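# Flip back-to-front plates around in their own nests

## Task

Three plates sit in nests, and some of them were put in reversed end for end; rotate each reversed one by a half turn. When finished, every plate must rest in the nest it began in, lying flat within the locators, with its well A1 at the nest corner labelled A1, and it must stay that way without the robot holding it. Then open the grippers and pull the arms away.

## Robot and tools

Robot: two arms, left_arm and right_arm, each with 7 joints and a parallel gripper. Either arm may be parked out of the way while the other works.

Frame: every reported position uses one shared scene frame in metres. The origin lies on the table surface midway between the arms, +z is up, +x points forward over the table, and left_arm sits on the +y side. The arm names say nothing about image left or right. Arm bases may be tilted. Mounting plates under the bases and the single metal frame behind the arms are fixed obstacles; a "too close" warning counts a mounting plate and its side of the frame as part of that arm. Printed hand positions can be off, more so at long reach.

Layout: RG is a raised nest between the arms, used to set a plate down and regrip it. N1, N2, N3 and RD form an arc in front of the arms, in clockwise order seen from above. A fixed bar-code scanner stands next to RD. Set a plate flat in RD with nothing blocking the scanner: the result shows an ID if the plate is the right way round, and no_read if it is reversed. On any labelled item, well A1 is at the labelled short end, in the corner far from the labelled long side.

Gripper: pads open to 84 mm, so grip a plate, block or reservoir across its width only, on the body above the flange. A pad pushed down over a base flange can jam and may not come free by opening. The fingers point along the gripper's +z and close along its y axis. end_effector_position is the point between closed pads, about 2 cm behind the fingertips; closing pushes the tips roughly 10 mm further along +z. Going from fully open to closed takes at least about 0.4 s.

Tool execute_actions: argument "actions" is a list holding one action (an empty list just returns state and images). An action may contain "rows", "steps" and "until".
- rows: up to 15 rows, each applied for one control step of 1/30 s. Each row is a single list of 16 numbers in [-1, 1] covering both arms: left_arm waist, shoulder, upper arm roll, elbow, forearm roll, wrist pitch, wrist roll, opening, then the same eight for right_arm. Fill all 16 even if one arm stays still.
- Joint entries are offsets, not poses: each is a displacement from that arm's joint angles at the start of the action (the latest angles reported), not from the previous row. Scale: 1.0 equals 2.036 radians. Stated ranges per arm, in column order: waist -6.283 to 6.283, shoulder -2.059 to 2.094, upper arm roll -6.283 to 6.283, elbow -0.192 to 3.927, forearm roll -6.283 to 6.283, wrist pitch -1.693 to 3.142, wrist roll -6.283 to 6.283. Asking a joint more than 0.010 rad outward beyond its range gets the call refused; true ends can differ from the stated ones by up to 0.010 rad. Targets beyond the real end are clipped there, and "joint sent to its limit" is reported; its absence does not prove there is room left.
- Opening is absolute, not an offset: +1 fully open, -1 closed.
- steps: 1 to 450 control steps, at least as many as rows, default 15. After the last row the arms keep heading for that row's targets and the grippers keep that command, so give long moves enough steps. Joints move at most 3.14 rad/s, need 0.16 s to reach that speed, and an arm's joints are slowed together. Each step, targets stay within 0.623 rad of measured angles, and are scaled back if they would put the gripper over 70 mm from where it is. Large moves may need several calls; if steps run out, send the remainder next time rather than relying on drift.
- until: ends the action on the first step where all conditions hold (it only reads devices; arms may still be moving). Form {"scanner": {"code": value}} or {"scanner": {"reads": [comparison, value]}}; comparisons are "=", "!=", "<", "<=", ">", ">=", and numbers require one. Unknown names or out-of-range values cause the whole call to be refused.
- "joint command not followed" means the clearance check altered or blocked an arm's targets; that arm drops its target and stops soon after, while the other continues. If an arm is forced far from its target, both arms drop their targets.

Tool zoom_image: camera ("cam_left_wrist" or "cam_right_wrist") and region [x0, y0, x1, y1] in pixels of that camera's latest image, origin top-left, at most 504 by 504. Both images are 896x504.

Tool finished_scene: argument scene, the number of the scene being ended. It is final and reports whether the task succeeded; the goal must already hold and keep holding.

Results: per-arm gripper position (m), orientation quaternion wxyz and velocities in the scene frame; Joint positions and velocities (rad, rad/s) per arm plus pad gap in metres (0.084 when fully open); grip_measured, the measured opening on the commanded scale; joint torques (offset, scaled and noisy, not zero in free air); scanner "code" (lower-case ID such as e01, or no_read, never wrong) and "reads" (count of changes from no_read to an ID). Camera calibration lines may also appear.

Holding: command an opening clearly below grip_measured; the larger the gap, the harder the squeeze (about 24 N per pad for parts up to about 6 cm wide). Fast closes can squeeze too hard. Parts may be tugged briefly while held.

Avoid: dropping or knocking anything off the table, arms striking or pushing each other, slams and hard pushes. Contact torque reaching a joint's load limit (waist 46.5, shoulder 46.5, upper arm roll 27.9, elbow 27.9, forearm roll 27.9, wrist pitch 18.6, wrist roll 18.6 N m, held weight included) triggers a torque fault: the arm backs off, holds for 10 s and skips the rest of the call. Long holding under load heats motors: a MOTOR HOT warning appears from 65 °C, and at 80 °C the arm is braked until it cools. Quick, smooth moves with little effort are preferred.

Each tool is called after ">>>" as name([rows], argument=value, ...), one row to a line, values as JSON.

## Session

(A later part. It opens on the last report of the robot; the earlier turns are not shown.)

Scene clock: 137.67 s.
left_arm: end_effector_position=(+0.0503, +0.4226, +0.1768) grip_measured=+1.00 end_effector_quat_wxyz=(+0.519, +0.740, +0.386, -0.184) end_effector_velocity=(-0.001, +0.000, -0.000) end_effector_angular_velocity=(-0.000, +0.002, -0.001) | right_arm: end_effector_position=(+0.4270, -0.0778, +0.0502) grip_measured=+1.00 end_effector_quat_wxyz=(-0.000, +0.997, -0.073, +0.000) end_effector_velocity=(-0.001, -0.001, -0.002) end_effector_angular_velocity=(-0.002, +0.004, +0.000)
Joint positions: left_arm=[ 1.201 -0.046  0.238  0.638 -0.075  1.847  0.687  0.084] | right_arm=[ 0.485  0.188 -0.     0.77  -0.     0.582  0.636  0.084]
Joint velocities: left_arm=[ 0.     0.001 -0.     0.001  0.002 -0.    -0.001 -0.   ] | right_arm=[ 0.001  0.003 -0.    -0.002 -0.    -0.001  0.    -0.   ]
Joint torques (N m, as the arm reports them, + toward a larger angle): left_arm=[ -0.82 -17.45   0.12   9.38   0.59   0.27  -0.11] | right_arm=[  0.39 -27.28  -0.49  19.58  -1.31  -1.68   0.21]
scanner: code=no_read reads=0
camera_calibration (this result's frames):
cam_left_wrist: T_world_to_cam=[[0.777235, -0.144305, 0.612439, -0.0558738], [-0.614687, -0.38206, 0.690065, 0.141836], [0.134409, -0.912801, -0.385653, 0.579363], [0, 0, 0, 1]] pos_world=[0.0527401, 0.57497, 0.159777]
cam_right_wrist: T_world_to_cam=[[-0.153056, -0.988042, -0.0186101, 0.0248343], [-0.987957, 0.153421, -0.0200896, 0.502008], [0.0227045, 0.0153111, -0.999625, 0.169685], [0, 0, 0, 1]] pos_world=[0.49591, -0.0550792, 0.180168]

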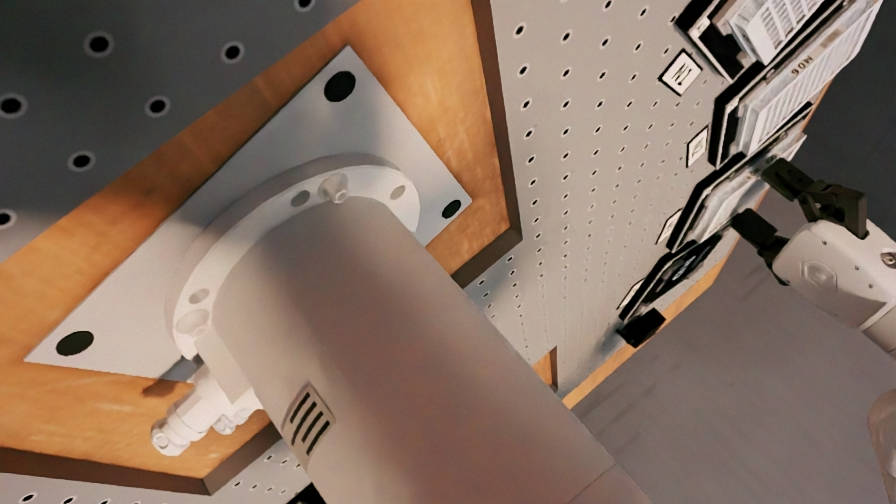

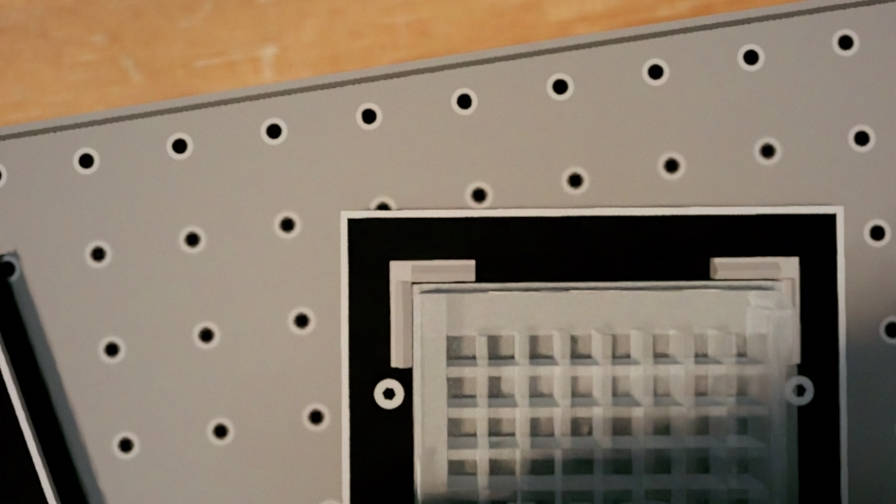

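>>> execute_actions([
  {"rows":[[0,0,0,0,0,0,0,1,0,0.0088,0,-0.0011,0,-0.0099,0,1]],"steps":15},
])

>>> zoom_image(camera="cam_left_wrist", region=[680,120,820,260])

Scene clock: 150.07 s.
left_arm: end_effector_position=(+0.0503, +0.4226, +0.1768) grip_measured=+1.00 end_effector_quat_wxyz=(+0.519, +0.740, +0.386, -0.184) end_effector_velocity=(+0.000, +0.000, -0.000) end_effector_angular_velocity=(+0.001, +0.001, +0.000) | right_arm: end_effector_position=(+0.4271, -0.0778, +0.0433) grip_measured=+1.00 end_effector_quat_wxyz=(-0.000, +0.997, -0.073, +0.000) end_effector_velocity=(-0.000, +0.000, -0.001) end_effector_angular_velocity=(-0.000, +0.000, +0.001)
Joint positions: left_arm=[ 1.201 -0.046  0.238  0.638 -0.075  1.847  0.687  0.084] | right_arm=[ 0.485  0.205 -0.     0.768 -0.     0.562  0.636  0.084]
Joint velocities: left_arm=[ 0.     0.001 -0.     0.    -0.    -0.001 -0.001  0.   ] | right_arm=[ 0.001  0.002  0.    -0.001  0.    -0.002 -0.    -0.   ]
Joint torques (N m, as the arm reports them, + toward a larger angle): left_arm=[ -0.83 -17.29   0.13   9.32   0.56   0.29  -0.21] | right_arm=[  0.02 -27.32  -0.53  19.19  -1.56  -1.83   0.26]
scanner: code=no_read reads=0
camera_calibration (this result's frames):
cam_left_wrist: T_world_to_cam=[[0.777235, -0.144305, 0.612439, -0.0558739], [-0.614687, -0.382061, 0.690065, 0.141836], [0.134409, -0.912801, -0.385653, 0.579363], [0, 0, 0, 1]] pos_world=[0.0527401, 0.57497, 0.159777]
cam_right_wrist: T_world_to_cam=[[-0.153054, -0.98804, -0.0187224, 0.0247533], [-0.987953, 0.153424, -0.0202415, 0.501935], [0.0228719, 0.0153988, -0.99962, 0.162759], [0, 0, 0, 1]] pos_world=[0.495955, -0.0550581, 0.17332]

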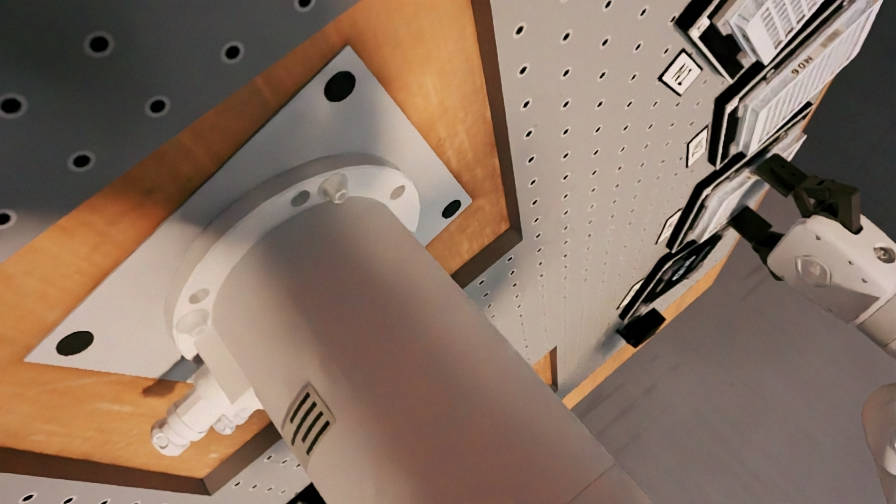

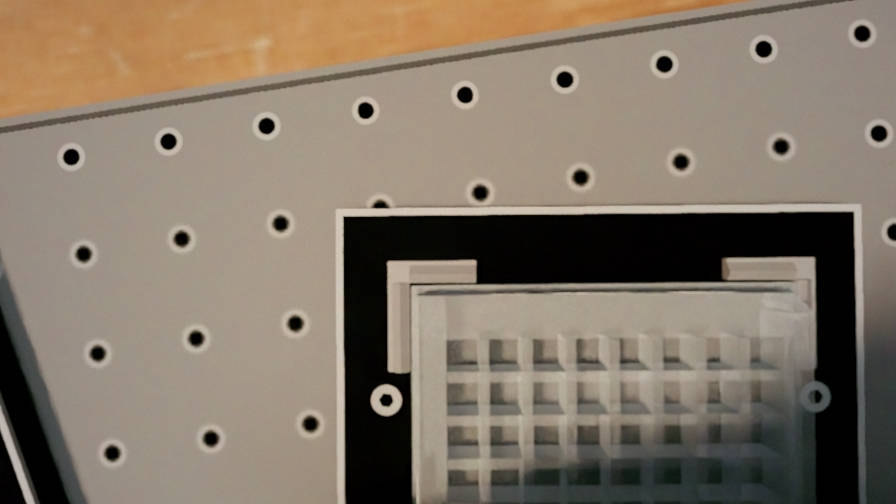

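Region (680, 120, 820, 260) of cam_left_wrist's 896x504 image, scaled by 3.600, with more detail than that image has.

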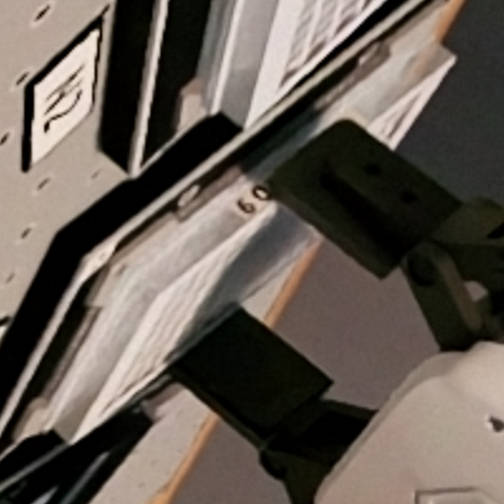

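>>> execute_actions([
  {"rows":[[0,0,0,0,0,0,0,1,0,0.0025,0,-0.0003,0,-0.0028,0,1],[0,0,0,0,0,0,0,1,0,0.0025,0,-0.0003,0,-0.0028,0,1],[0,0,0,0,0,0,0,1,0,0.0025,0,-0.0003,0,-0.0028,0,1],[0,0,0,0,0,0,0,1,0,0.0025,0,-0.0003,0,-0.0028,0,1],[0,0,0,0,0,0,0,1,0,0.0025,0,-0.0003,0,-0.0028,0,1],[0,0,0,0,0,0,0,1,0,0.0025,0,-0.0003,0,-0.0028,0,1],[0,0,0,0,0,0,0,1,0,0.0025,0,-0.0003,0,-0.0028,0,0.9],[0,0,0,0,0,0,0,1,0,0.0025,0,-0.0003,0,-0.0028,0,0.8],[0,0,0,0,0,0,0,1,0,0.0025,0,-0.0003,0,-0.0028,0,0.7],[0,0,0,0,0,0,0,1,0,0.0025,0,-0.0003,0,-0.0028,0,0.5],[0,0,0,0,0,0,0,1,0,0.0025,0,-0.0003,0,-0.0028,0,0.3],[0,0,0,0,0,0,0,1,0,0.0025,0,-0.0003,0,-0.0028,0,0]],"steps":22},
])

>>> zoom_image(camera="cam_left_wrist", region=[680,120,820,260])

Scene clock: 163.43 s.
left_arm: end_effector_position=(+0.0503, +0.4226, +0.1768) grip_measured=+1.00 end_effector_quat_wxyz=(+0.519, +0.740, +0.386, -0.184) end_effector_velocity=(+0.000, +0.000, +0.000) end_effector_angular_velocity=(+0.001, +0.000, -0.001) | right_arm: end_effector_position=(+0.4273, -0.0777, +0.0416) grip_measured=+0.93 end_effector_quat_wxyz=(-0.000, +0.997, -0.073, +0.001) end_effector_velocity=(+0.000, +0.000, +0.000) end_effector_angular_velocity=(+0.001, -0.001, +0.000)
Joint positions: left_arm=[ 1.201 -0.046  0.238  0.638 -0.075  1.847  0.687  0.084] | right_arm=[ 0.485  0.21  -0.     0.767 -0.     0.556  0.636  0.082]
Joint velocities: left_arm=[ 0.    -0.001 -0.001 -0.     0.     0.    -0.    -0.   ] | right_arm=[-0.    -0.     0.001  0.001  0.    -0.    -0.     0.   ]
Joint torques (N m, as the arm reports them, + toward a larger angle): left_arm=[ -0.89 -17.36   0.11   9.17   0.59   0.29  -0.25] | right_arm=[  0.6  -25.54  -0.53  18.05  -1.15  -1.98   0.18]
scanner: code=no_read reads=0
camera_calibration (this result's frames):
cam_left_wrist: T_world_to_cam=[[0.777235, -0.144305, 0.612439, -0.0558739], [-0.614687, -0.38206, 0.690065, 0.141835], [0.134409, -0.912801, -0.385653, 0.579363], [0, 0, 0, 1]] pos_world=[0.0527401, 0.57497, 0.159777]
cam_right_wrist: T_world_to_cam=[[-0.153143, -0.988021, -0.0190372, 0.0248346], [-0.987927, 0.153528, -0.0207177, 0.502097], [0.0233923, 0.0156345, -0.999604, 0.160806], [0, 0, 0, 1]] pos_world=[0.496077, -0.0550631, 0.171618]

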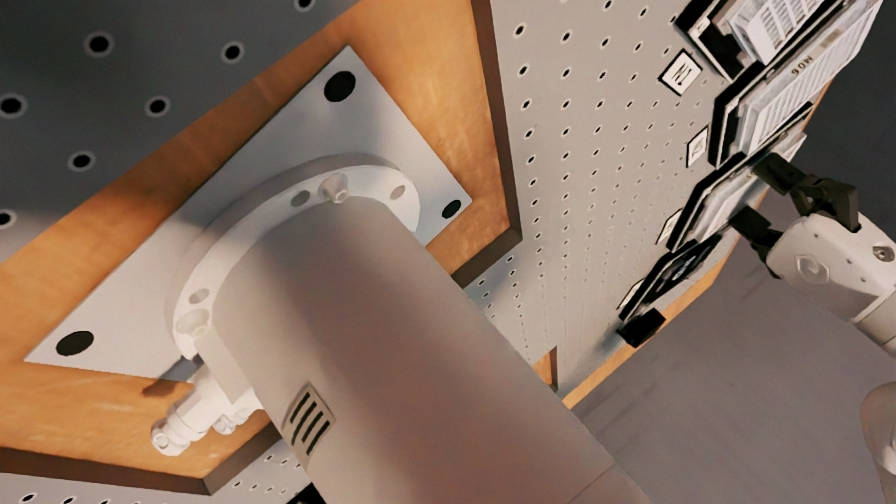

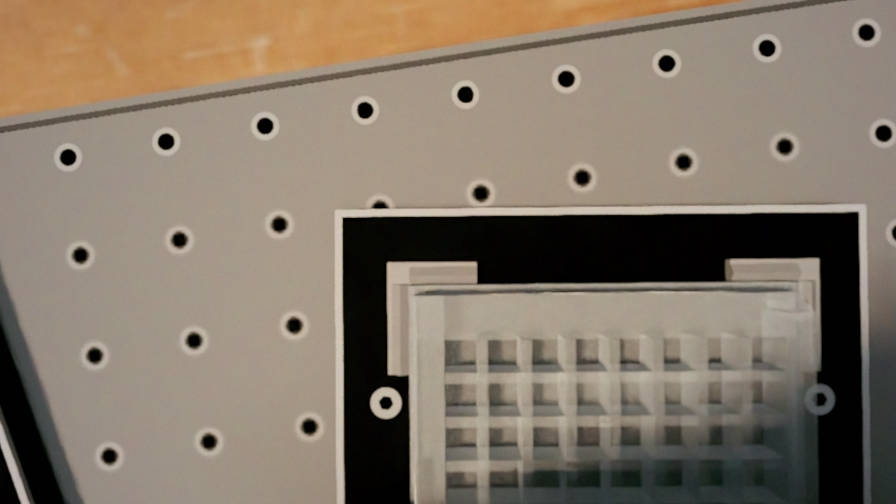

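Region (680, 120, 820, 260) of cam_left_wrist's 896x504 image, scaled by 3.600, with more detail than that image has.

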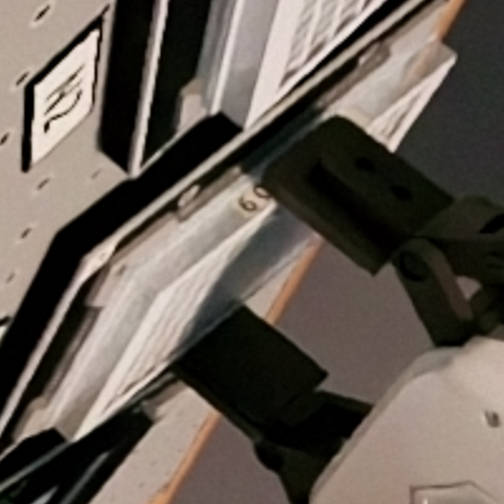

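>>> execute_actions([
  {"rows":[[0,0,0,0,0,0,0,1,0,-0.003,0,0.0004,0,0.0035,0,-0.3],[0,0,0,0,0,0,0,1,0,-0.006,0,0.0008,0,0.007,0,-0.3],[0,0,0,0,0,0,0,1,0,-0.009,0,0.0012,0,0.0105,0,-0.3],[0,0,0,0,0,0,0,1,0,-0.012,0,0.0017,0,0.014,0,-0.3],[0,0,0,0,0,0,0,1,0,-0.016,0,0.0024,0,0.0187,0,-0.3],[0,0,0,0,0,0,0,1,0,-0.022,0,0.0035,0,0.026,0,-0.3],[0,0,0,0,0,0,0,1,0,-0.03,0,0.0053,0,0.0357,0,-0.3],[0,0,0,0,0,0,0,1,0,-0.04,0,0.0077,0,0.0482,0,-0.3]],"steps":18},
])

>>> execute_actions([
  {"rows":[[0,0,0,0,0,0,0,1,0,0,0,0,0,0,-1,-0.3]],"steps":18},
])

Scene clock: 180.03 s.
left_arm: end_effector_position=(+0.0503, +0.4226, +0.1768) grip_measured=+1.00 end_effector_quat_wxyz=(+0.519, +0.740, +0.386, -0.184) end_effector_velocity=(+0.000, +0.000, -0.000) end_effector_angular_velocity=(+0.001, +0.000, +0.001) | right_arm: end_effector_position=(+0.4270, -0.0778, +0.0738) grip_measured=+0.93 end_effector_quat_wxyz=(+0.000, +0.997, -0.073, -0.000) end_effector_velocity=(-0.005, -0.002, +0.003) end_effector_angular_velocity=(-0.008, +0.014, +0.001)
Joint positions: left_arm=[ 1.201 -0.046  0.238  0.638 -0.075  1.847  0.687  0.084] | right_arm=[ 0.485  0.131 -0.     0.782 -0.     0.652  0.636  0.082]
Joint velocities: left_arm=[ 0.    -0.001  0.    -0.    -0.    -0.001 -0.001  0.   ] | right_arm=[ 0.    -0.014  0.    -0.001 -0.     0.029 -0.    -0.   ]
Joint torques (N m, as the arm reports them, + toward a larger angle): left_arm=[ -0.96 -17.39   0.26   9.39   0.59   0.3   -0.14] | right_arm=[  0.17 -25.97  -0.59  20.8   -1.37  -1.88   0.24]
scanner: code=no_read reads=0
camera_calibration (this result's frames):
cam_left_wrist: T_world_to_cam=[[0.777235, -0.144305, 0.612439, -0.0558738], [-0.614687, -0.38206, 0.690065, 0.141835], [0.134409, -0.912801, -0.385653, 0.579363], [0, 0, 0, 1]] pos_world=[0.0527401, 0.57497, 0.159777]
cam_right_wrist: T_world_to_cam=[[-0.153075, -0.988051, -0.0179804, 0.0252167], [-0.987974, 0.153414, -0.0192685, 0.502412], [0.0217967, 0.0148146, -0.999653, 0.193602], [0, 0, 0, 1]] pos_world=[0.496011, -0.0550297, 0.203669]

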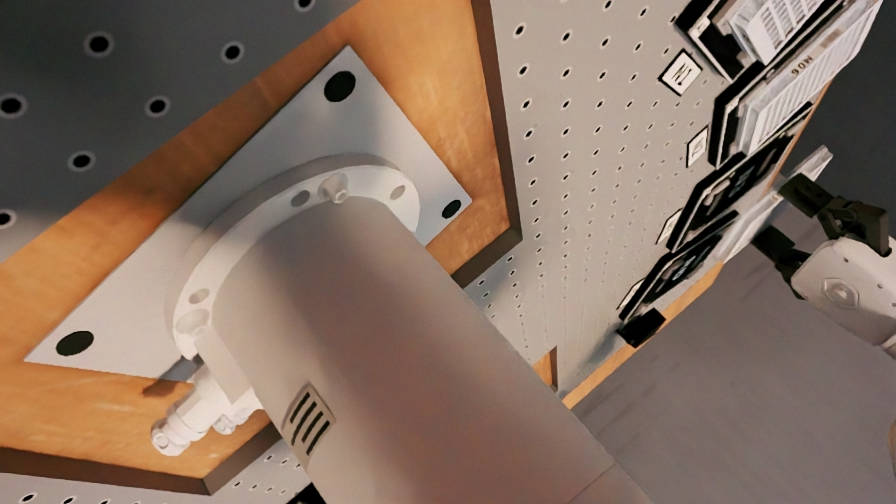

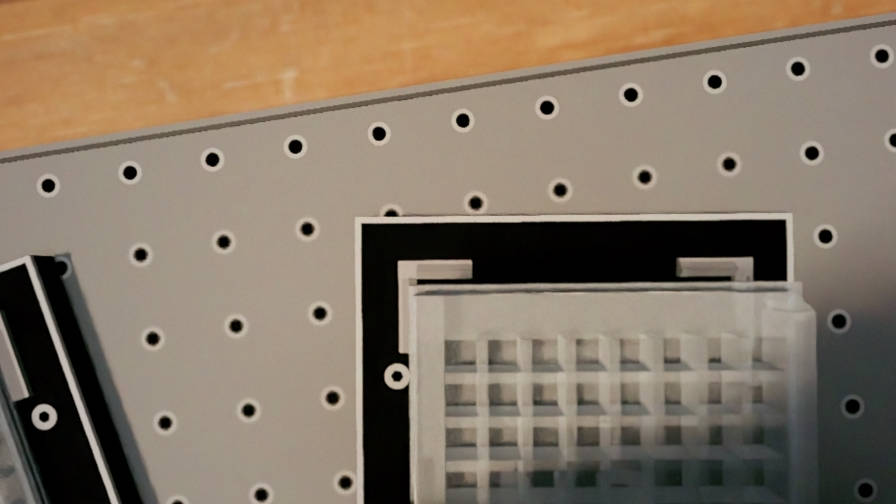

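Scene clock: 180.63 s.
left_arm: end_effector_position=(+0.0503, +0.4226, +0.1768) grip_measured=+1.00 end_effector_quat_wxyz=(+0.519, +0.740, +0.386, -0.184) end_effector_velocity=(-0.000, +0.000, +0.000) end_effector_angular_velocity=(+0.001, -0.000, -0.000) | right_arm: end_effector_position=(+0.4270, -0.0778, +0.0737) grip_measured=+0.93 end_effector_quat_wxyz=(+0.000, +0.852, +0.523, -0.000) end_effector_velocity=(-0.000, -0.000, -0.000) end_effector_angular_velocity=(+0.000, +0.001, +2.602)
Joint positions: left_arm=[ 1.201 -0.046  0.238  0.638 -0.075  1.847  0.687  0.084] | right_arm=[ 0.485  0.131 -0.     0.782 -0.     0.652 -0.611  0.082]
Joint velocities: left_arm=[-0. -0.  0.  0.  0. -0.  0.  0.] | right_arm=[-0.     0.     0.    -0.    -0.    -0.    -2.602  0.   ]
Joint torques (N m, as the arm reports them, + toward a larger angle): left_arm=[ -0.89 -17.19   0.19   9.28   0.55   0.21  -0.16] | right_arm=[  0.15 -26.24  -0.56  20.69  -1.23  -1.98   0.12]
scanner: code=no_read reads=0
camera_calibration (this result's frames):
cam_left_wrist: T_world_to_cam=[[0.777235, -0.144305, 0.612439, -0.0558737], [-0.614687, -0.38206, 0.690065, 0.141835], [0.134408, -0.912801, -0.385653, 0.579363], [0, 0, 0, 1]] pos_world=[0.05274, 0.57497, 0.159777]
cam_right_wrist: T_world_to_cam=[[0.887883, -0.459703, -0.0183717, -0.378115], [-0.460007, -0.887713, -0.0189611, 0.195955], [-0.00759238, 0.0252863, -0.999651, 0.206958], [0, 0, 0, 1]] pos_world=[0.427434, -0.0051016, 0.203655]

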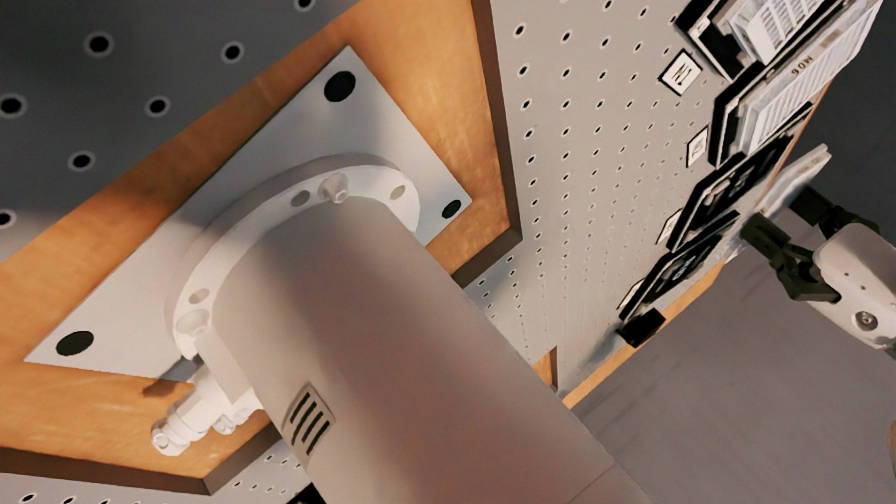

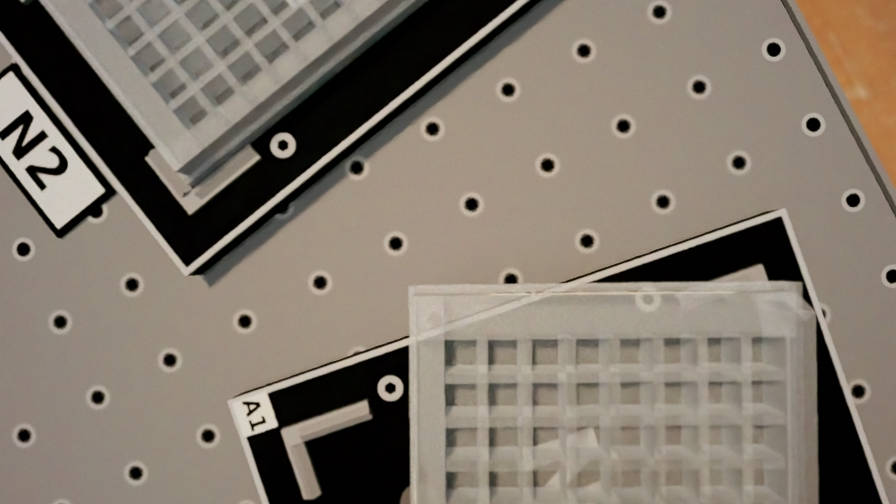

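>>> execute_actions([
  {"rows":[[0,0,0,0,0,0,0,1,0,0,0,0,0,0,-0.9306,-0.3],[0,0,0,0,0,0,0,1,0,0,0,0,0,0,-0.9306,-0.3],[0,0,0,0,0,0,0,1,0,0,0,0,0,0,-0.9306,-0.3],[0,0,0,0,0,0,0,1,0,0,0,0,0,0,-0.9306,-0.3],[0,0,0,0,0,0,0,1,0,0,0,0,0,0,-0.9306,-0.3],[0,0,0,0,0,0,0,1,0,0,0,0,0,0,-0.9306,-0.3],[0,0,0,0,0,0,0,1,0,0,0,0,0,0,-0.9306,-0.3],[0,0,0,0,0,0,0,1,0,0,0,0,0,0,-0.9306,-0.3],[0,0,0,0,0,0,0,1,0,0,0,0,0,0,-0.9306,-0.3],[0,0,0,0,0,0,0,1,0,0,0,0,0,0,-0.9306,-0.3],[0,0,0,0,0,0,0,1,0,0,0,0,0,0,-0.9306,-0.3],[0,0,0,0,0,0,0,1,0,0,0,0,0,0,-0.9306,-0.3],[0,0,0,0,0,0,0,1,0,0.028,0,-0.0059,0,-0.0344,-0.9306,-0.3]],"steps":34},
])

Scene clock: 197.30 s.
left_arm: end_effector_position=(+0.0503, +0.4226, +0.1768) grip_measured=+1.00 end_effector_quat_wxyz=(+0.519, +0.740, +0.386, -0.184) end_effector_velocity=(-0.000, -0.000, -0.000) end_effector_angular_velocity=(-0.001, +0.001, -0.000) | right_arm: end_effector_position=(+0.4271, -0.0777, +0.0503) grip_measured=+0.93 end_effector_quat_wxyz=(+0.000, +0.073, +0.997, +0.000) end_effector_velocity=(-0.001, -0.000, -0.001) end_effector_angular_velocity=(-0.001, +0.002, +0.005)
Joint positions: left_arm=[ 1.201 -0.046  0.238  0.638 -0.075  1.847  0.687  0.084] | right_arm=[ 0.485  0.188 -0.     0.77  -0.     0.582 -2.505  0.082]
Joint velocities: left_arm=[-0.     0.001  0.001 -0.     0.001  0.     0.     0.   ] | right_arm=[ 0.     0.002 -0.    -0.001 -0.    -0.001 -0.005  0.   ]
Joint torques (N m, as the arm reports them, + toward a larger angle): left_arm=[ -0.83 -17.26   0.22   9.27   0.67   0.27  -0.18] | right_arm=[  0.18 -26.86  -0.5   19.49  -1.12  -1.73   0.06]
scanner: code=no_read reads=0
camera_calibration (this result's frames):
cam_left_wrist: T_world_to_cam=[[0.777235, -0.144305, 0.612439, -0.0558737], [-0.614687, -0.38206, 0.690065, 0.141835], [0.134408, -0.912801, -0.385653, 0.579363], [0, 0, 0, 1]] pos_world=[0.0527401, 0.57497, 0.159777]
cam_right_wrist: T_world_to_cam=[[0.153956, 0.987914, -0.0179723, 0.0473129], [0.987854, -0.154283, -0.0184844, -0.365801], [-0.0210338, -0.0149082, -0.999668, 0.18617], [0, 0, 0, 1]] pos_world=[0.357989, -0.100403, 0.180197]

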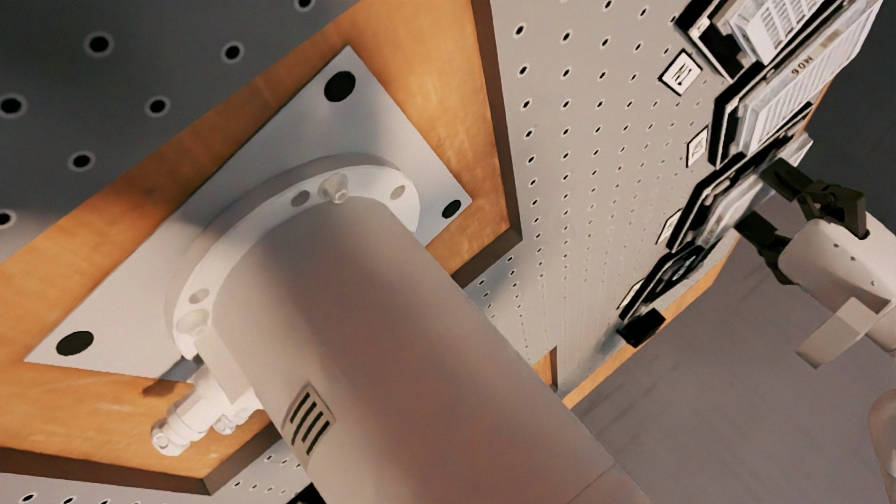

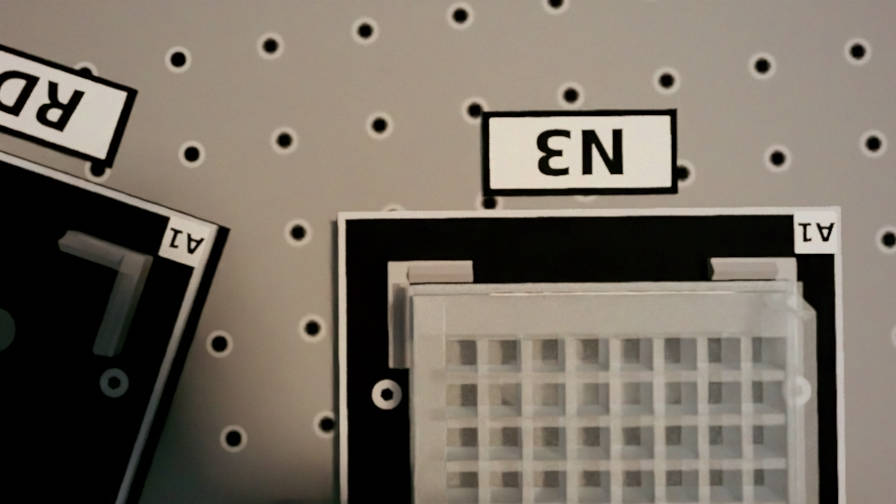

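>>> execute_actions([
  {"rows":[[0,0,0,0,0,0,0,1,0,0.002,0,-0.0002,0,-0.0023,0,-0.3],[0,0,0,0,0,0,0,1,0,0.004,0,-0.0005,0,-0.0046,0,-0.3],[0,0,0,0,0,0,0,1,0,0.0055,0,-0.0007,0,-0.0064,0,-0.3],[0,0,0,0,0,0,0,1,0,0.007,0,-0.0008,0,-0.0081,0,-0.3],[0,0,0,0,0,0,0,1,0,0.008,0,-0.001,0,-0.0093,0,-0.3],[0,0,0,0,0,0,0,1,0,0.009,0,-0.0011,0,-0.0105,0,-0.3],[0,0,0,0,0,0,0,1,0,0.0103,0,-0.0012,0,-0.012,0,-0.3]],"steps":18},
])

Scene clock: 205.53 s.
left_arm: end_effector_position=(+0.0503, +0.4226, +0.1768) grip_measured=+1.00 end_effector_quat_wxyz=(+0.519, +0.740, +0.386, -0.184) end_effector_velocity=(-0.000, -0.000, -0.000) end_effector_angular_velocity=(+0.000, +0.000, -0.001) | right_arm: end_effector_position=(+0.4274, -0.0776, +0.0424) grip_measured=+0.93 end_effector_quat_wxyz=(+0.001, +0.073, +0.997, +0.000) end_effector_velocity=(+0.000, -0.000, -0.001) end_effector_angular_velocity=(+0.000, -0.001, -0.001)
Joint positions: left_arm=[ 1.201 -0.046  0.238  0.638 -0.075  1.847  0.687  0.084] | right_arm=[ 0.485  0.208 -0.     0.768 -0.     0.558 -2.505  0.082]
Joint velocities: left_arm=[ 0.001 -0.    -0.    -0.     0.001 -0.     0.001 -0.   ] | right_arm=[-0.     0.002 -0.    -0.    -0.    -0.003  0.001 -0.   ]
Joint torques (N m, as the arm reports them, + toward a larger angle): left_arm=[ -0.84 -17.28   0.21   9.34   0.67   0.31  -0.2 ] | right_arm=[  0.04 -27.33  -0.7   19.34  -1.36  -1.7    0.18]
scanner: code=no_read reads=0
camera_calibration (this result's frames):
cam_left_wrist: T_world_to_cam=[[0.777235, -0.144305, 0.612439, -0.0558737], [-0.614687, -0.38206, 0.690065, 0.141835], [0.134408, -0.912801, -0.385653, 0.579363], [0, 0, 0, 1]] pos_world=[0.0527401, 0.57497, 0.159777]
cam_right_wrist: T_world_to_cam=[[0.154016, 0.987916, -0.017333, 0.0469522], [0.987865, -0.154316, -0.0176051, -0.36627], [-0.0200672, -0.0144112, -0.999695, 0.177867], [0, 0, 0, 1]] pos_world=[0.358163, -0.100343, 0.172179]

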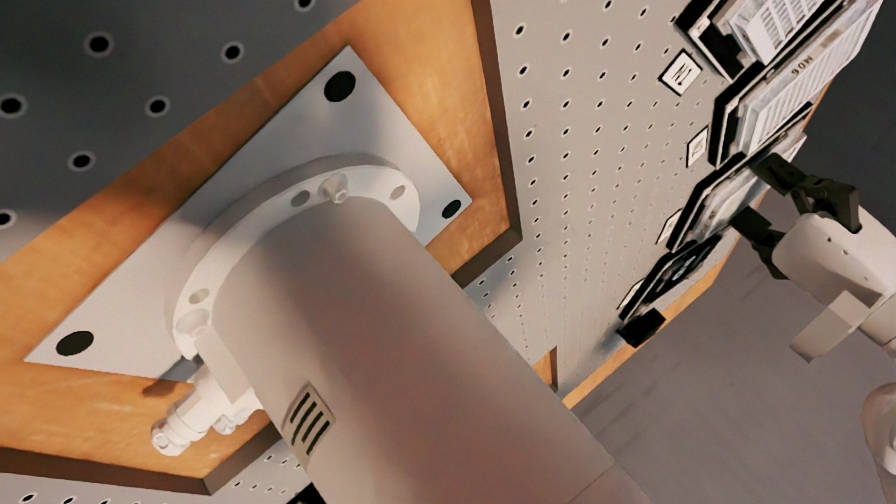

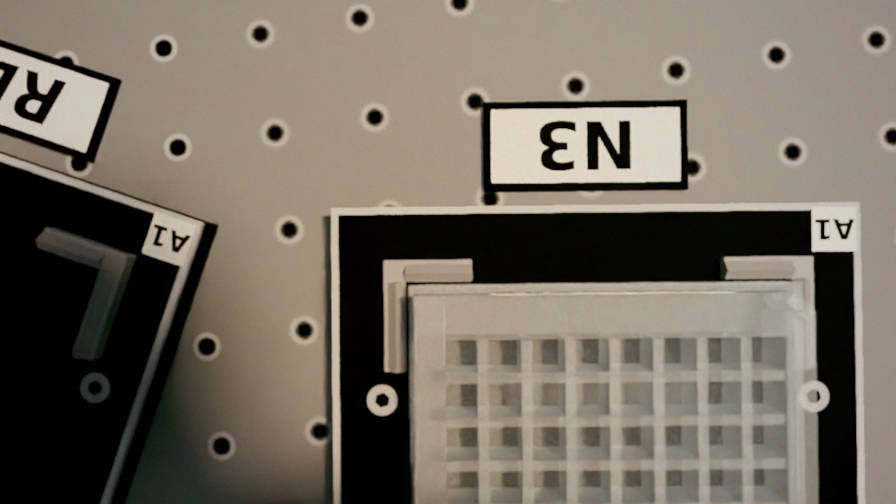

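>>> execute_actions([
  {"rows":[[0,0,0,0,0,0,0,1,0,0.001,0,0,0,-0.0008,0,-0.3],[0,0,0,0,0,0,0,1,0,0.001,0,0,0,-0.0008,0,-0.3],[0,0,0,0,0,0,0,1,0,0.001,0,0,0,-0.0008,0,0.3],[0,0,0,0,0,0,0,1,0,0.001,0,0,0,-0.0008,0,0.8],[0,0,0,0,0,0,0,1,0,0.001,0,0,0,-0.0008,0,1],[0,0,0,0,0,0,0,1,0,0.001,0,0,0,-0.0008,0,1],[0,0,0,0,0,0,0,1,0,0.001,0,0,0,-0.0008,0,1],[0,0,0,0,0,0,0,1,0,0.001,0,0,0,-0.0008,0,1],[0,0,0,0,0,0,0,1,0,0.001,0,0,0,-0.0008,0,1],[0,0,0,0,0,0,0,1,0,0.001,0,0,0,-0.0008,0,1],[0,0,0,0,0,0,0,1,0,0.001,0,0,0,-0.0008,0,1],[0,0,0,0,0,0,0,1,0,-0.005,0,0.0005,0,0.006,0,1],[0,0,0,0,0,0,0,1,0,-0.01,0,0.001,0,0.012,0,1],[0,0,0,0,0,0,0,1,0,-0.02,0,0.003,0,0.024,0,1],[0,0,0,0,0,0,0,1,0,-0.0655,0,0.0172,0,0.0835,0,1]],"steps":32},
])

Scene clock: 219.87 s.
left_arm: end_effector_position=(+0.0503, +0.4226, +0.1768) grip_measured=+1.00 end_effector_quat_wxyz=(+0.519, +0.740, +0.386, -0.184) end_effector_velocity=(-0.000, +0.000, +0.000) end_effector_angular_velocity=(+0.001, +0.001, -0.002) | right_arm: end_effector_position=(+0.4273, -0.0776, +0.0991) grip_measured=+1.00 end_effector_quat_wxyz=(-0.000, +0.073, +0.997, -0.000) end_effector_velocity=(+0.002, +0.001, +0.004) end_effector_angular_velocity=(+0.003, -0.005, -0.000)
Joint positions: left_arm=[ 1.201 -0.046  0.238  0.638 -0.075  1.847  0.687  0.084] | right_arm=[ 0.485  0.076 -0.     0.802 -0.     0.727 -2.505  0.084]
Joint velocities: left_arm=[-0.001 -0.001 -0.001  0.001  0.001 -0.     0.     0.   ] | right_arm=[ 0.001 -0.006 -0.     0.005  0.     0.006  0.001  0.   ]
Joint torques (N m, as the arm reports them, + toward a larger angle): left_arm=[ -0.89 -17.29   0.21   9.37   0.53   0.23  -0.15] | right_arm=[  0.34 -24.92  -0.44  21.13  -1.39  -1.59   0.22]
scanner: code=no_read reads=0
camera_calibration (this result's frames):
cam_left_wrist: T_world_to_cam=[[0.777235, -0.144305, 0.612439, -0.0558736], [-0.614687, -0.38206, 0.690065, 0.141835], [0.134408, -0.912801, -0.385653, 0.579363], [0, 0, 0, 1]] pos_world=[0.0527401, 0.57497, 0.159777]
cam_right_wrist: T_world_to_cam=[[0.15399, 0.98789, -0.0189707, 0.0481836], [0.987817, -0.154359, -0.0197914, -0.364927], [-0.02248, -0.0156919, -0.999624, 0.235458], [0, 0, 0, 1]] pos_world=[0.358354, -0.100235, 0.229061]

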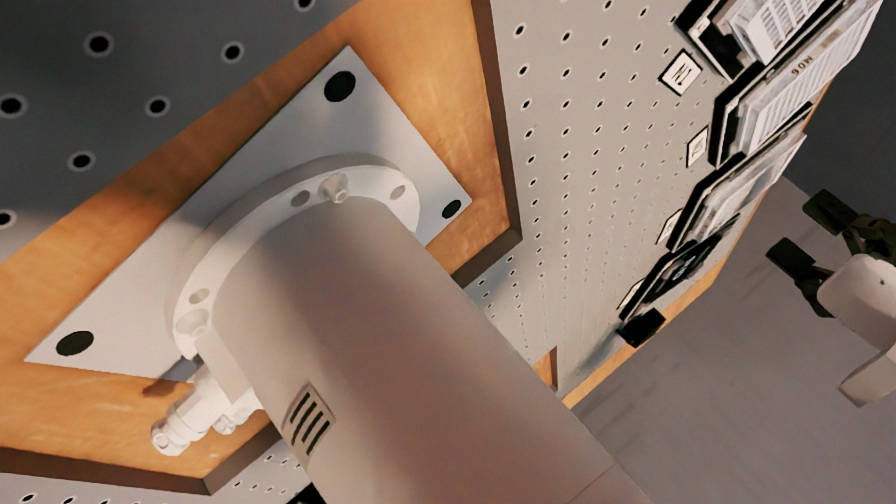

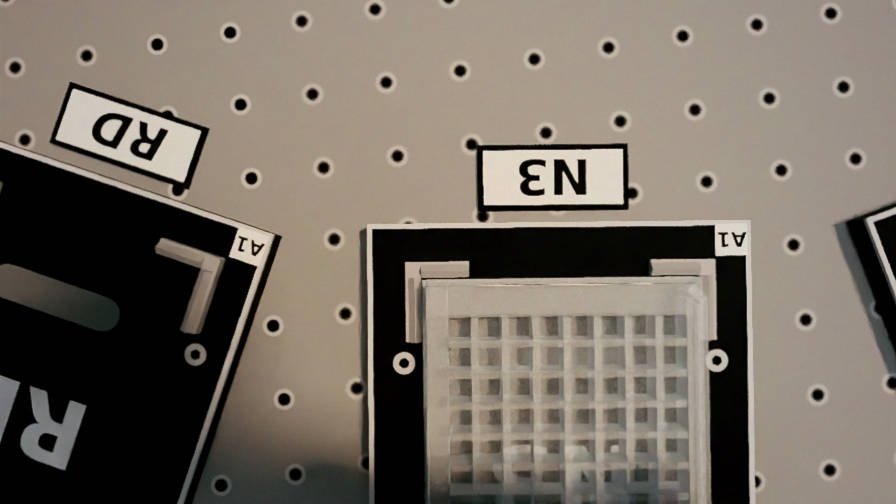

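>>> execute_actions([
  {"rows":[[0,0,0,0,0,0,0,1,0.1454,0.1563,0,0.22,0,0.0631,-0.0223,1]],"steps":32},
])

Scene clock: 231.53 s.
left_arm: end_effector_position=(+0.0503, +0.4226, +0.1768) grip_measured=+1.00 end_effector_quat_wxyz=(+0.519, +0.740, +0.386, -0.184) end_effector_velocity=(-0.000, +0.000, -0.000) end_effector_angular_velocity=(+0.001, -0.000, +0.000) | right_arm: end_effector_position=(+0.4293, +0.1036, +0.1001) grip_measured=+1.00 end_effector_quat_wxyz=(+0.000, -0.097, +0.995, -0.000) end_effector_velocity=(-0.001, +0.002, -0.001) end_effector_angular_velocity=(-0.001, +0.001, +0.002)
Joint positions: left_arm=[ 1.201 -0.046  0.238  0.638 -0.075  1.847  0.687  0.084] | right_arm=[ 0.781  0.394 -0.001  1.25  -0.     0.856 -2.55   0.084]
Joint velocities: left_arm=[ 0.     0.     0.     0.001  0.    -0.     0.001 -0.   ] | right_arm=[0.003 0.005 0.001 0.003 0.    0.    0.001 0.   ]
Joint torques (N m, as the arm reports them, + toward a larger angle): left_arm=[ -0.65 -17.23   0.29   9.32   0.59   0.34  -0.15] | right_arm=[  0.21 -35.22  -0.63  22.56  -1.26  -1.66   0.22]
scanner: code=no_read reads=0
camera_calibration (this result's frames):
cam_left_wrist: T_world_to_cam=[[0.777235, -0.144305, 0.612439, -0.0558736], [-0.614687, -0.38206, 0.690065, 0.141835], [0.134408, -0.912801, -0.385653, 0.579363], [0, 0, 0, 1]] pos_world=[0.05274, 0.57497, 0.159777]
cam_right_wrist: T_world_to_cam=[[-0.184941, 0.982577, -0.0184458, 0.0147979], [0.982637, 0.184602, -0.0186384, -0.371867], [-0.0149085, -0.0215725, -0.999656, 0.236713], [0, 0, 0, 1]] pos_world=[0.371676, 0.0592139, 0.229973]

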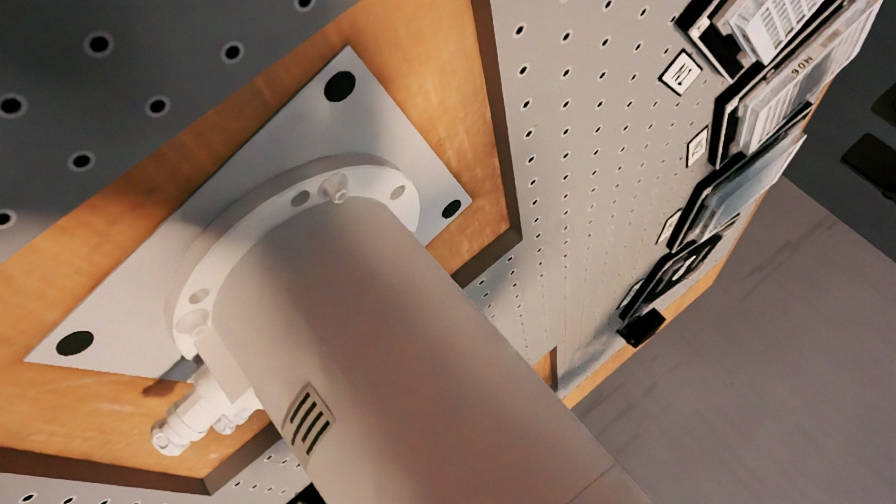

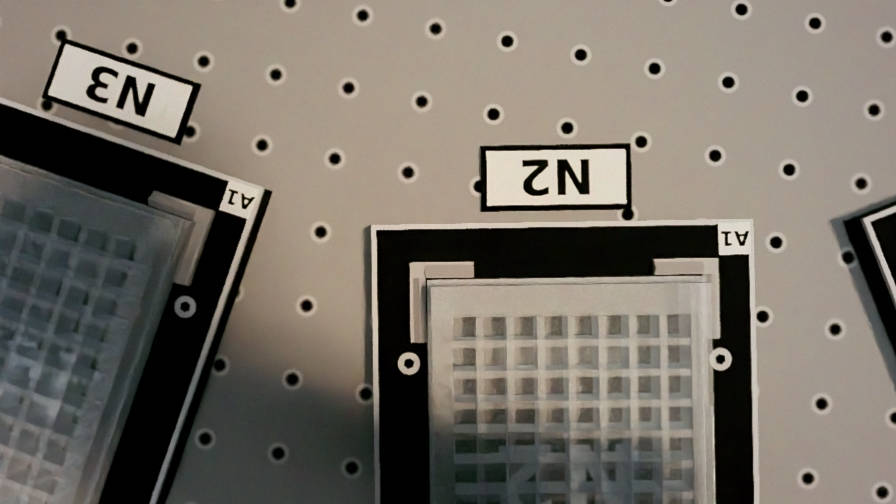

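>>> zoom_image(camera="cam_right_wrist", region=[380,240,760,504])

Region (380, 240, 760, 504) of cam_right_wrist's 896x504 image, scaled by 1.326, with more detail than that image has; it fills the top 350 rows of this view, and the rest is white.

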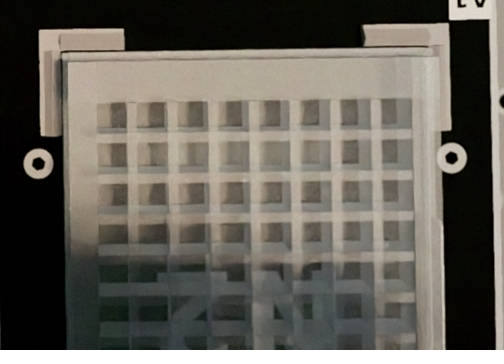

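>>> execute_actions([
  {"rows":[[0,0,0,0,0,0,0,1,0.001,0.0444,0,-0.0122,0,-0.0566,-0.0015,1]],"steps":22},
])

Scene clock: 246.97 s.
left_arm: end_effector_position=(+0.0503, +0.4226, +0.1768) grip_measured=+1.00 end_effector_quat_wxyz=(+0.519, +0.740, +0.386, -0.184) end_effector_velocity=(+0.000, +0.000, +0.000) end_effector_angular_velocity=(+0.000, -0.001, +0.002) | right_arm: end_effector_position=(+0.4291, +0.1051, +0.0503) grip_measured=+1.00 end_effector_quat_wxyz=(+0.001, -0.100, +0.995, +0.000) end_effector_velocity=(-0.000, -0.001, -0.002) end_effector_angular_velocity=(-0.002, +0.002, +0.000)
Joint positions: left_arm=[ 1.201 -0.046  0.238  0.638 -0.075  1.847  0.687  0.084] | right_arm=[ 0.783  0.484 -0.001  1.225 -0.     0.74  -2.553  0.084]
Joint velocities: left_arm=[ 0.     0.     0.     0.001 -0.001  0.001  0.     0.   ] | right_arm=[ 0.     0.003 -0.001 -0.    -0.    -0.001 -0.    -0.   ]
Joint torques (N m, as the arm reports them, + toward a larger angle): left_arm=[ -0.97 -17.54   0.21   9.26   0.57   0.25  -0.15] | right_arm=[  0.43 -36.19  -0.7   21.36  -1.3   -1.73   0.15]
scanner: code=no_read reads=0
camera_calibration (this result's frames):
cam_left_wrist: T_world_to_cam=[[0.777235, -0.144305, 0.612439, -0.0558736], [-0.614687, -0.38206, 0.690065, 0.141835], [0.134408, -0.912801, -0.385653, 0.579363], [0, 0, 0, 1]] pos_world=[0.05274, 0.57497, 0.159777]
cam_right_wrist: T_world_to_cam=[[-0.189977, 0.981619, -0.0182274, 0.0146795], [0.981682, 0.18965, -0.0182722, -0.373087], [-0.0144795, -0.0213648, -0.999667, 0.186781], [0, 0, 0, 1]] pos_world=[0.371746, 0.0603368, 0.180169]

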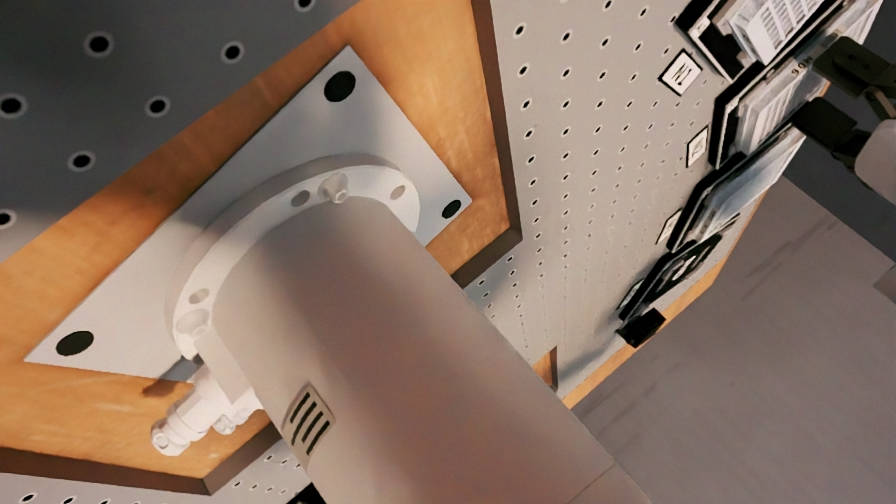

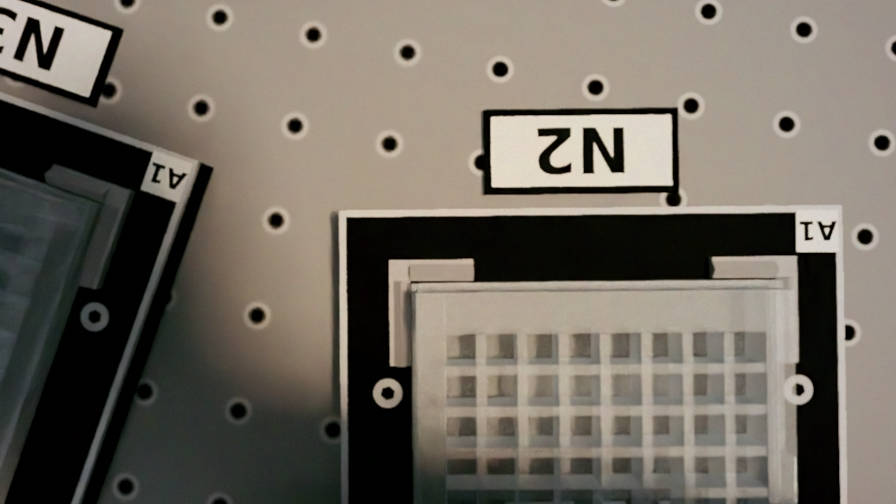

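>>> execute_actions([
  {"rows":[[0,0,0,0,0,0,0,1,0,0.0081,0,-0.0012,0,-0.0088,0,1]],"steps":14},
])

>>> zoom_image(camera="cam_left_wrist", region=[730,10,890,170])

Scene clock: 258.20 s.
left_arm: end_effector_position=(+0.0503, +0.4226, +0.1768) grip_measured=+1.00 end_effector_quat_wxyz=(+0.519, +0.740, +0.386, -0.184) end_effector_velocity=(-0.000, -0.000, +0.000) end_effector_angular_velocity=(-0.000, +0.000, +0.001) | right_arm: end_effector_position=(+0.4291, +0.1050, +0.0420) grip_measured=+1.00 end_effector_quat_wxyz=(+0.000, -0.100, +0.995, -0.000) end_effector_velocity=(-0.000, -0.000, -0.002) end_effector_angular_velocity=(-0.001, +0.001, -0.000)
Joint positions: left_arm=[ 1.201 -0.046  0.238  0.638 -0.075  1.847  0.687  0.084] | right_arm=[ 0.783  0.5   -0.001  1.223 -0.     0.723 -2.553  0.084]
Joint velocities: left_arm=[ 0.001 -0.    -0.    -0.     0.     0.     0.     0.   ] | right_arm=[-0.     0.003  0.    -0.001  0.    -0.003  0.    -0.   ]
Joint torques (N m, as the arm reports them, + toward a larger angle): left_arm=[ -0.64 -17.29   0.28   9.29   0.57   0.19  -0.08] | right_arm=[  0.22 -36.55  -0.68  21.32  -1.38  -1.81   0.19]
scanner: code=no_read reads=0
camera_calibration (this result's frames):
cam_left_wrist: T_world_to_cam=[[0.777235, -0.144305, 0.612439, -0.0558735], [-0.614687, -0.38206, 0.690065, 0.141835], [0.134408, -0.912801, -0.385653, 0.579363], [0, 0, 0, 1]] pos_world=[0.05274, 0.57497, 0.159777]
cam_right_wrist: T_world_to_cam=[[-0.189983, 0.981611, -0.0185867, 0.0146174], [0.981674, 0.189639, -0.0187887, -0.37312], [-0.0149184, -0.0218156, -0.999651, 0.178744], [0, 0, 0, 1]] pos_world=[0.371726, 0.0603089, 0.171943]

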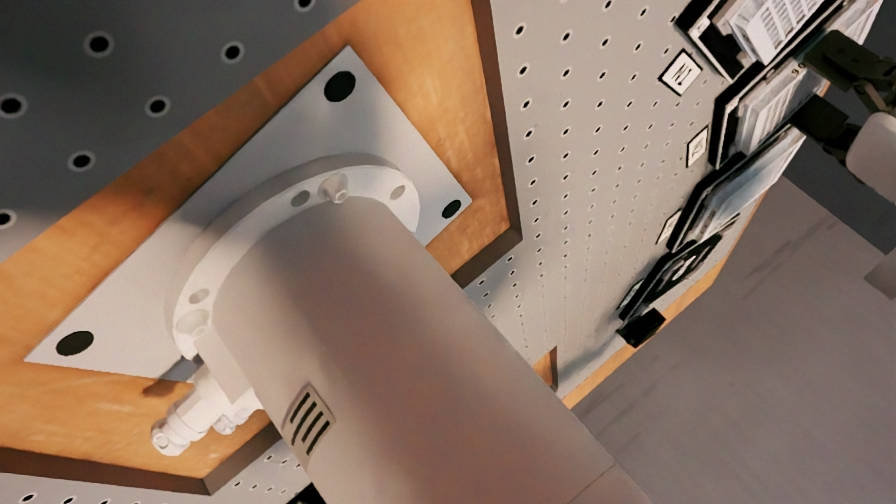

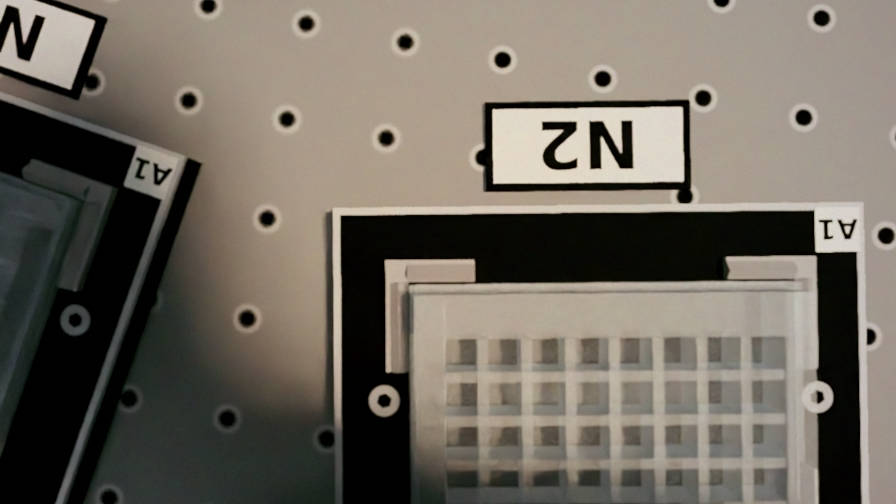

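Region (730, 10, 890, 170) of cam_left_wrist's 896x504 image, scaled by 3.150, with more detail than that image has.

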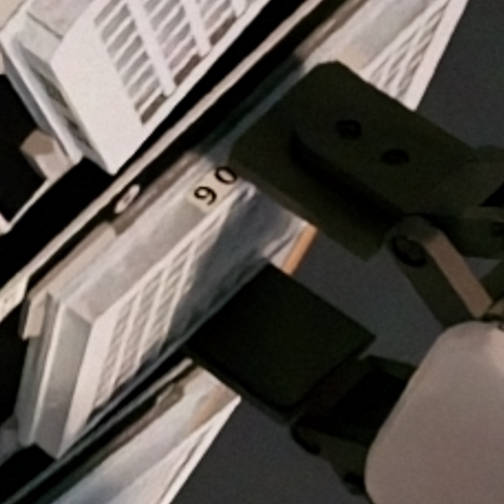

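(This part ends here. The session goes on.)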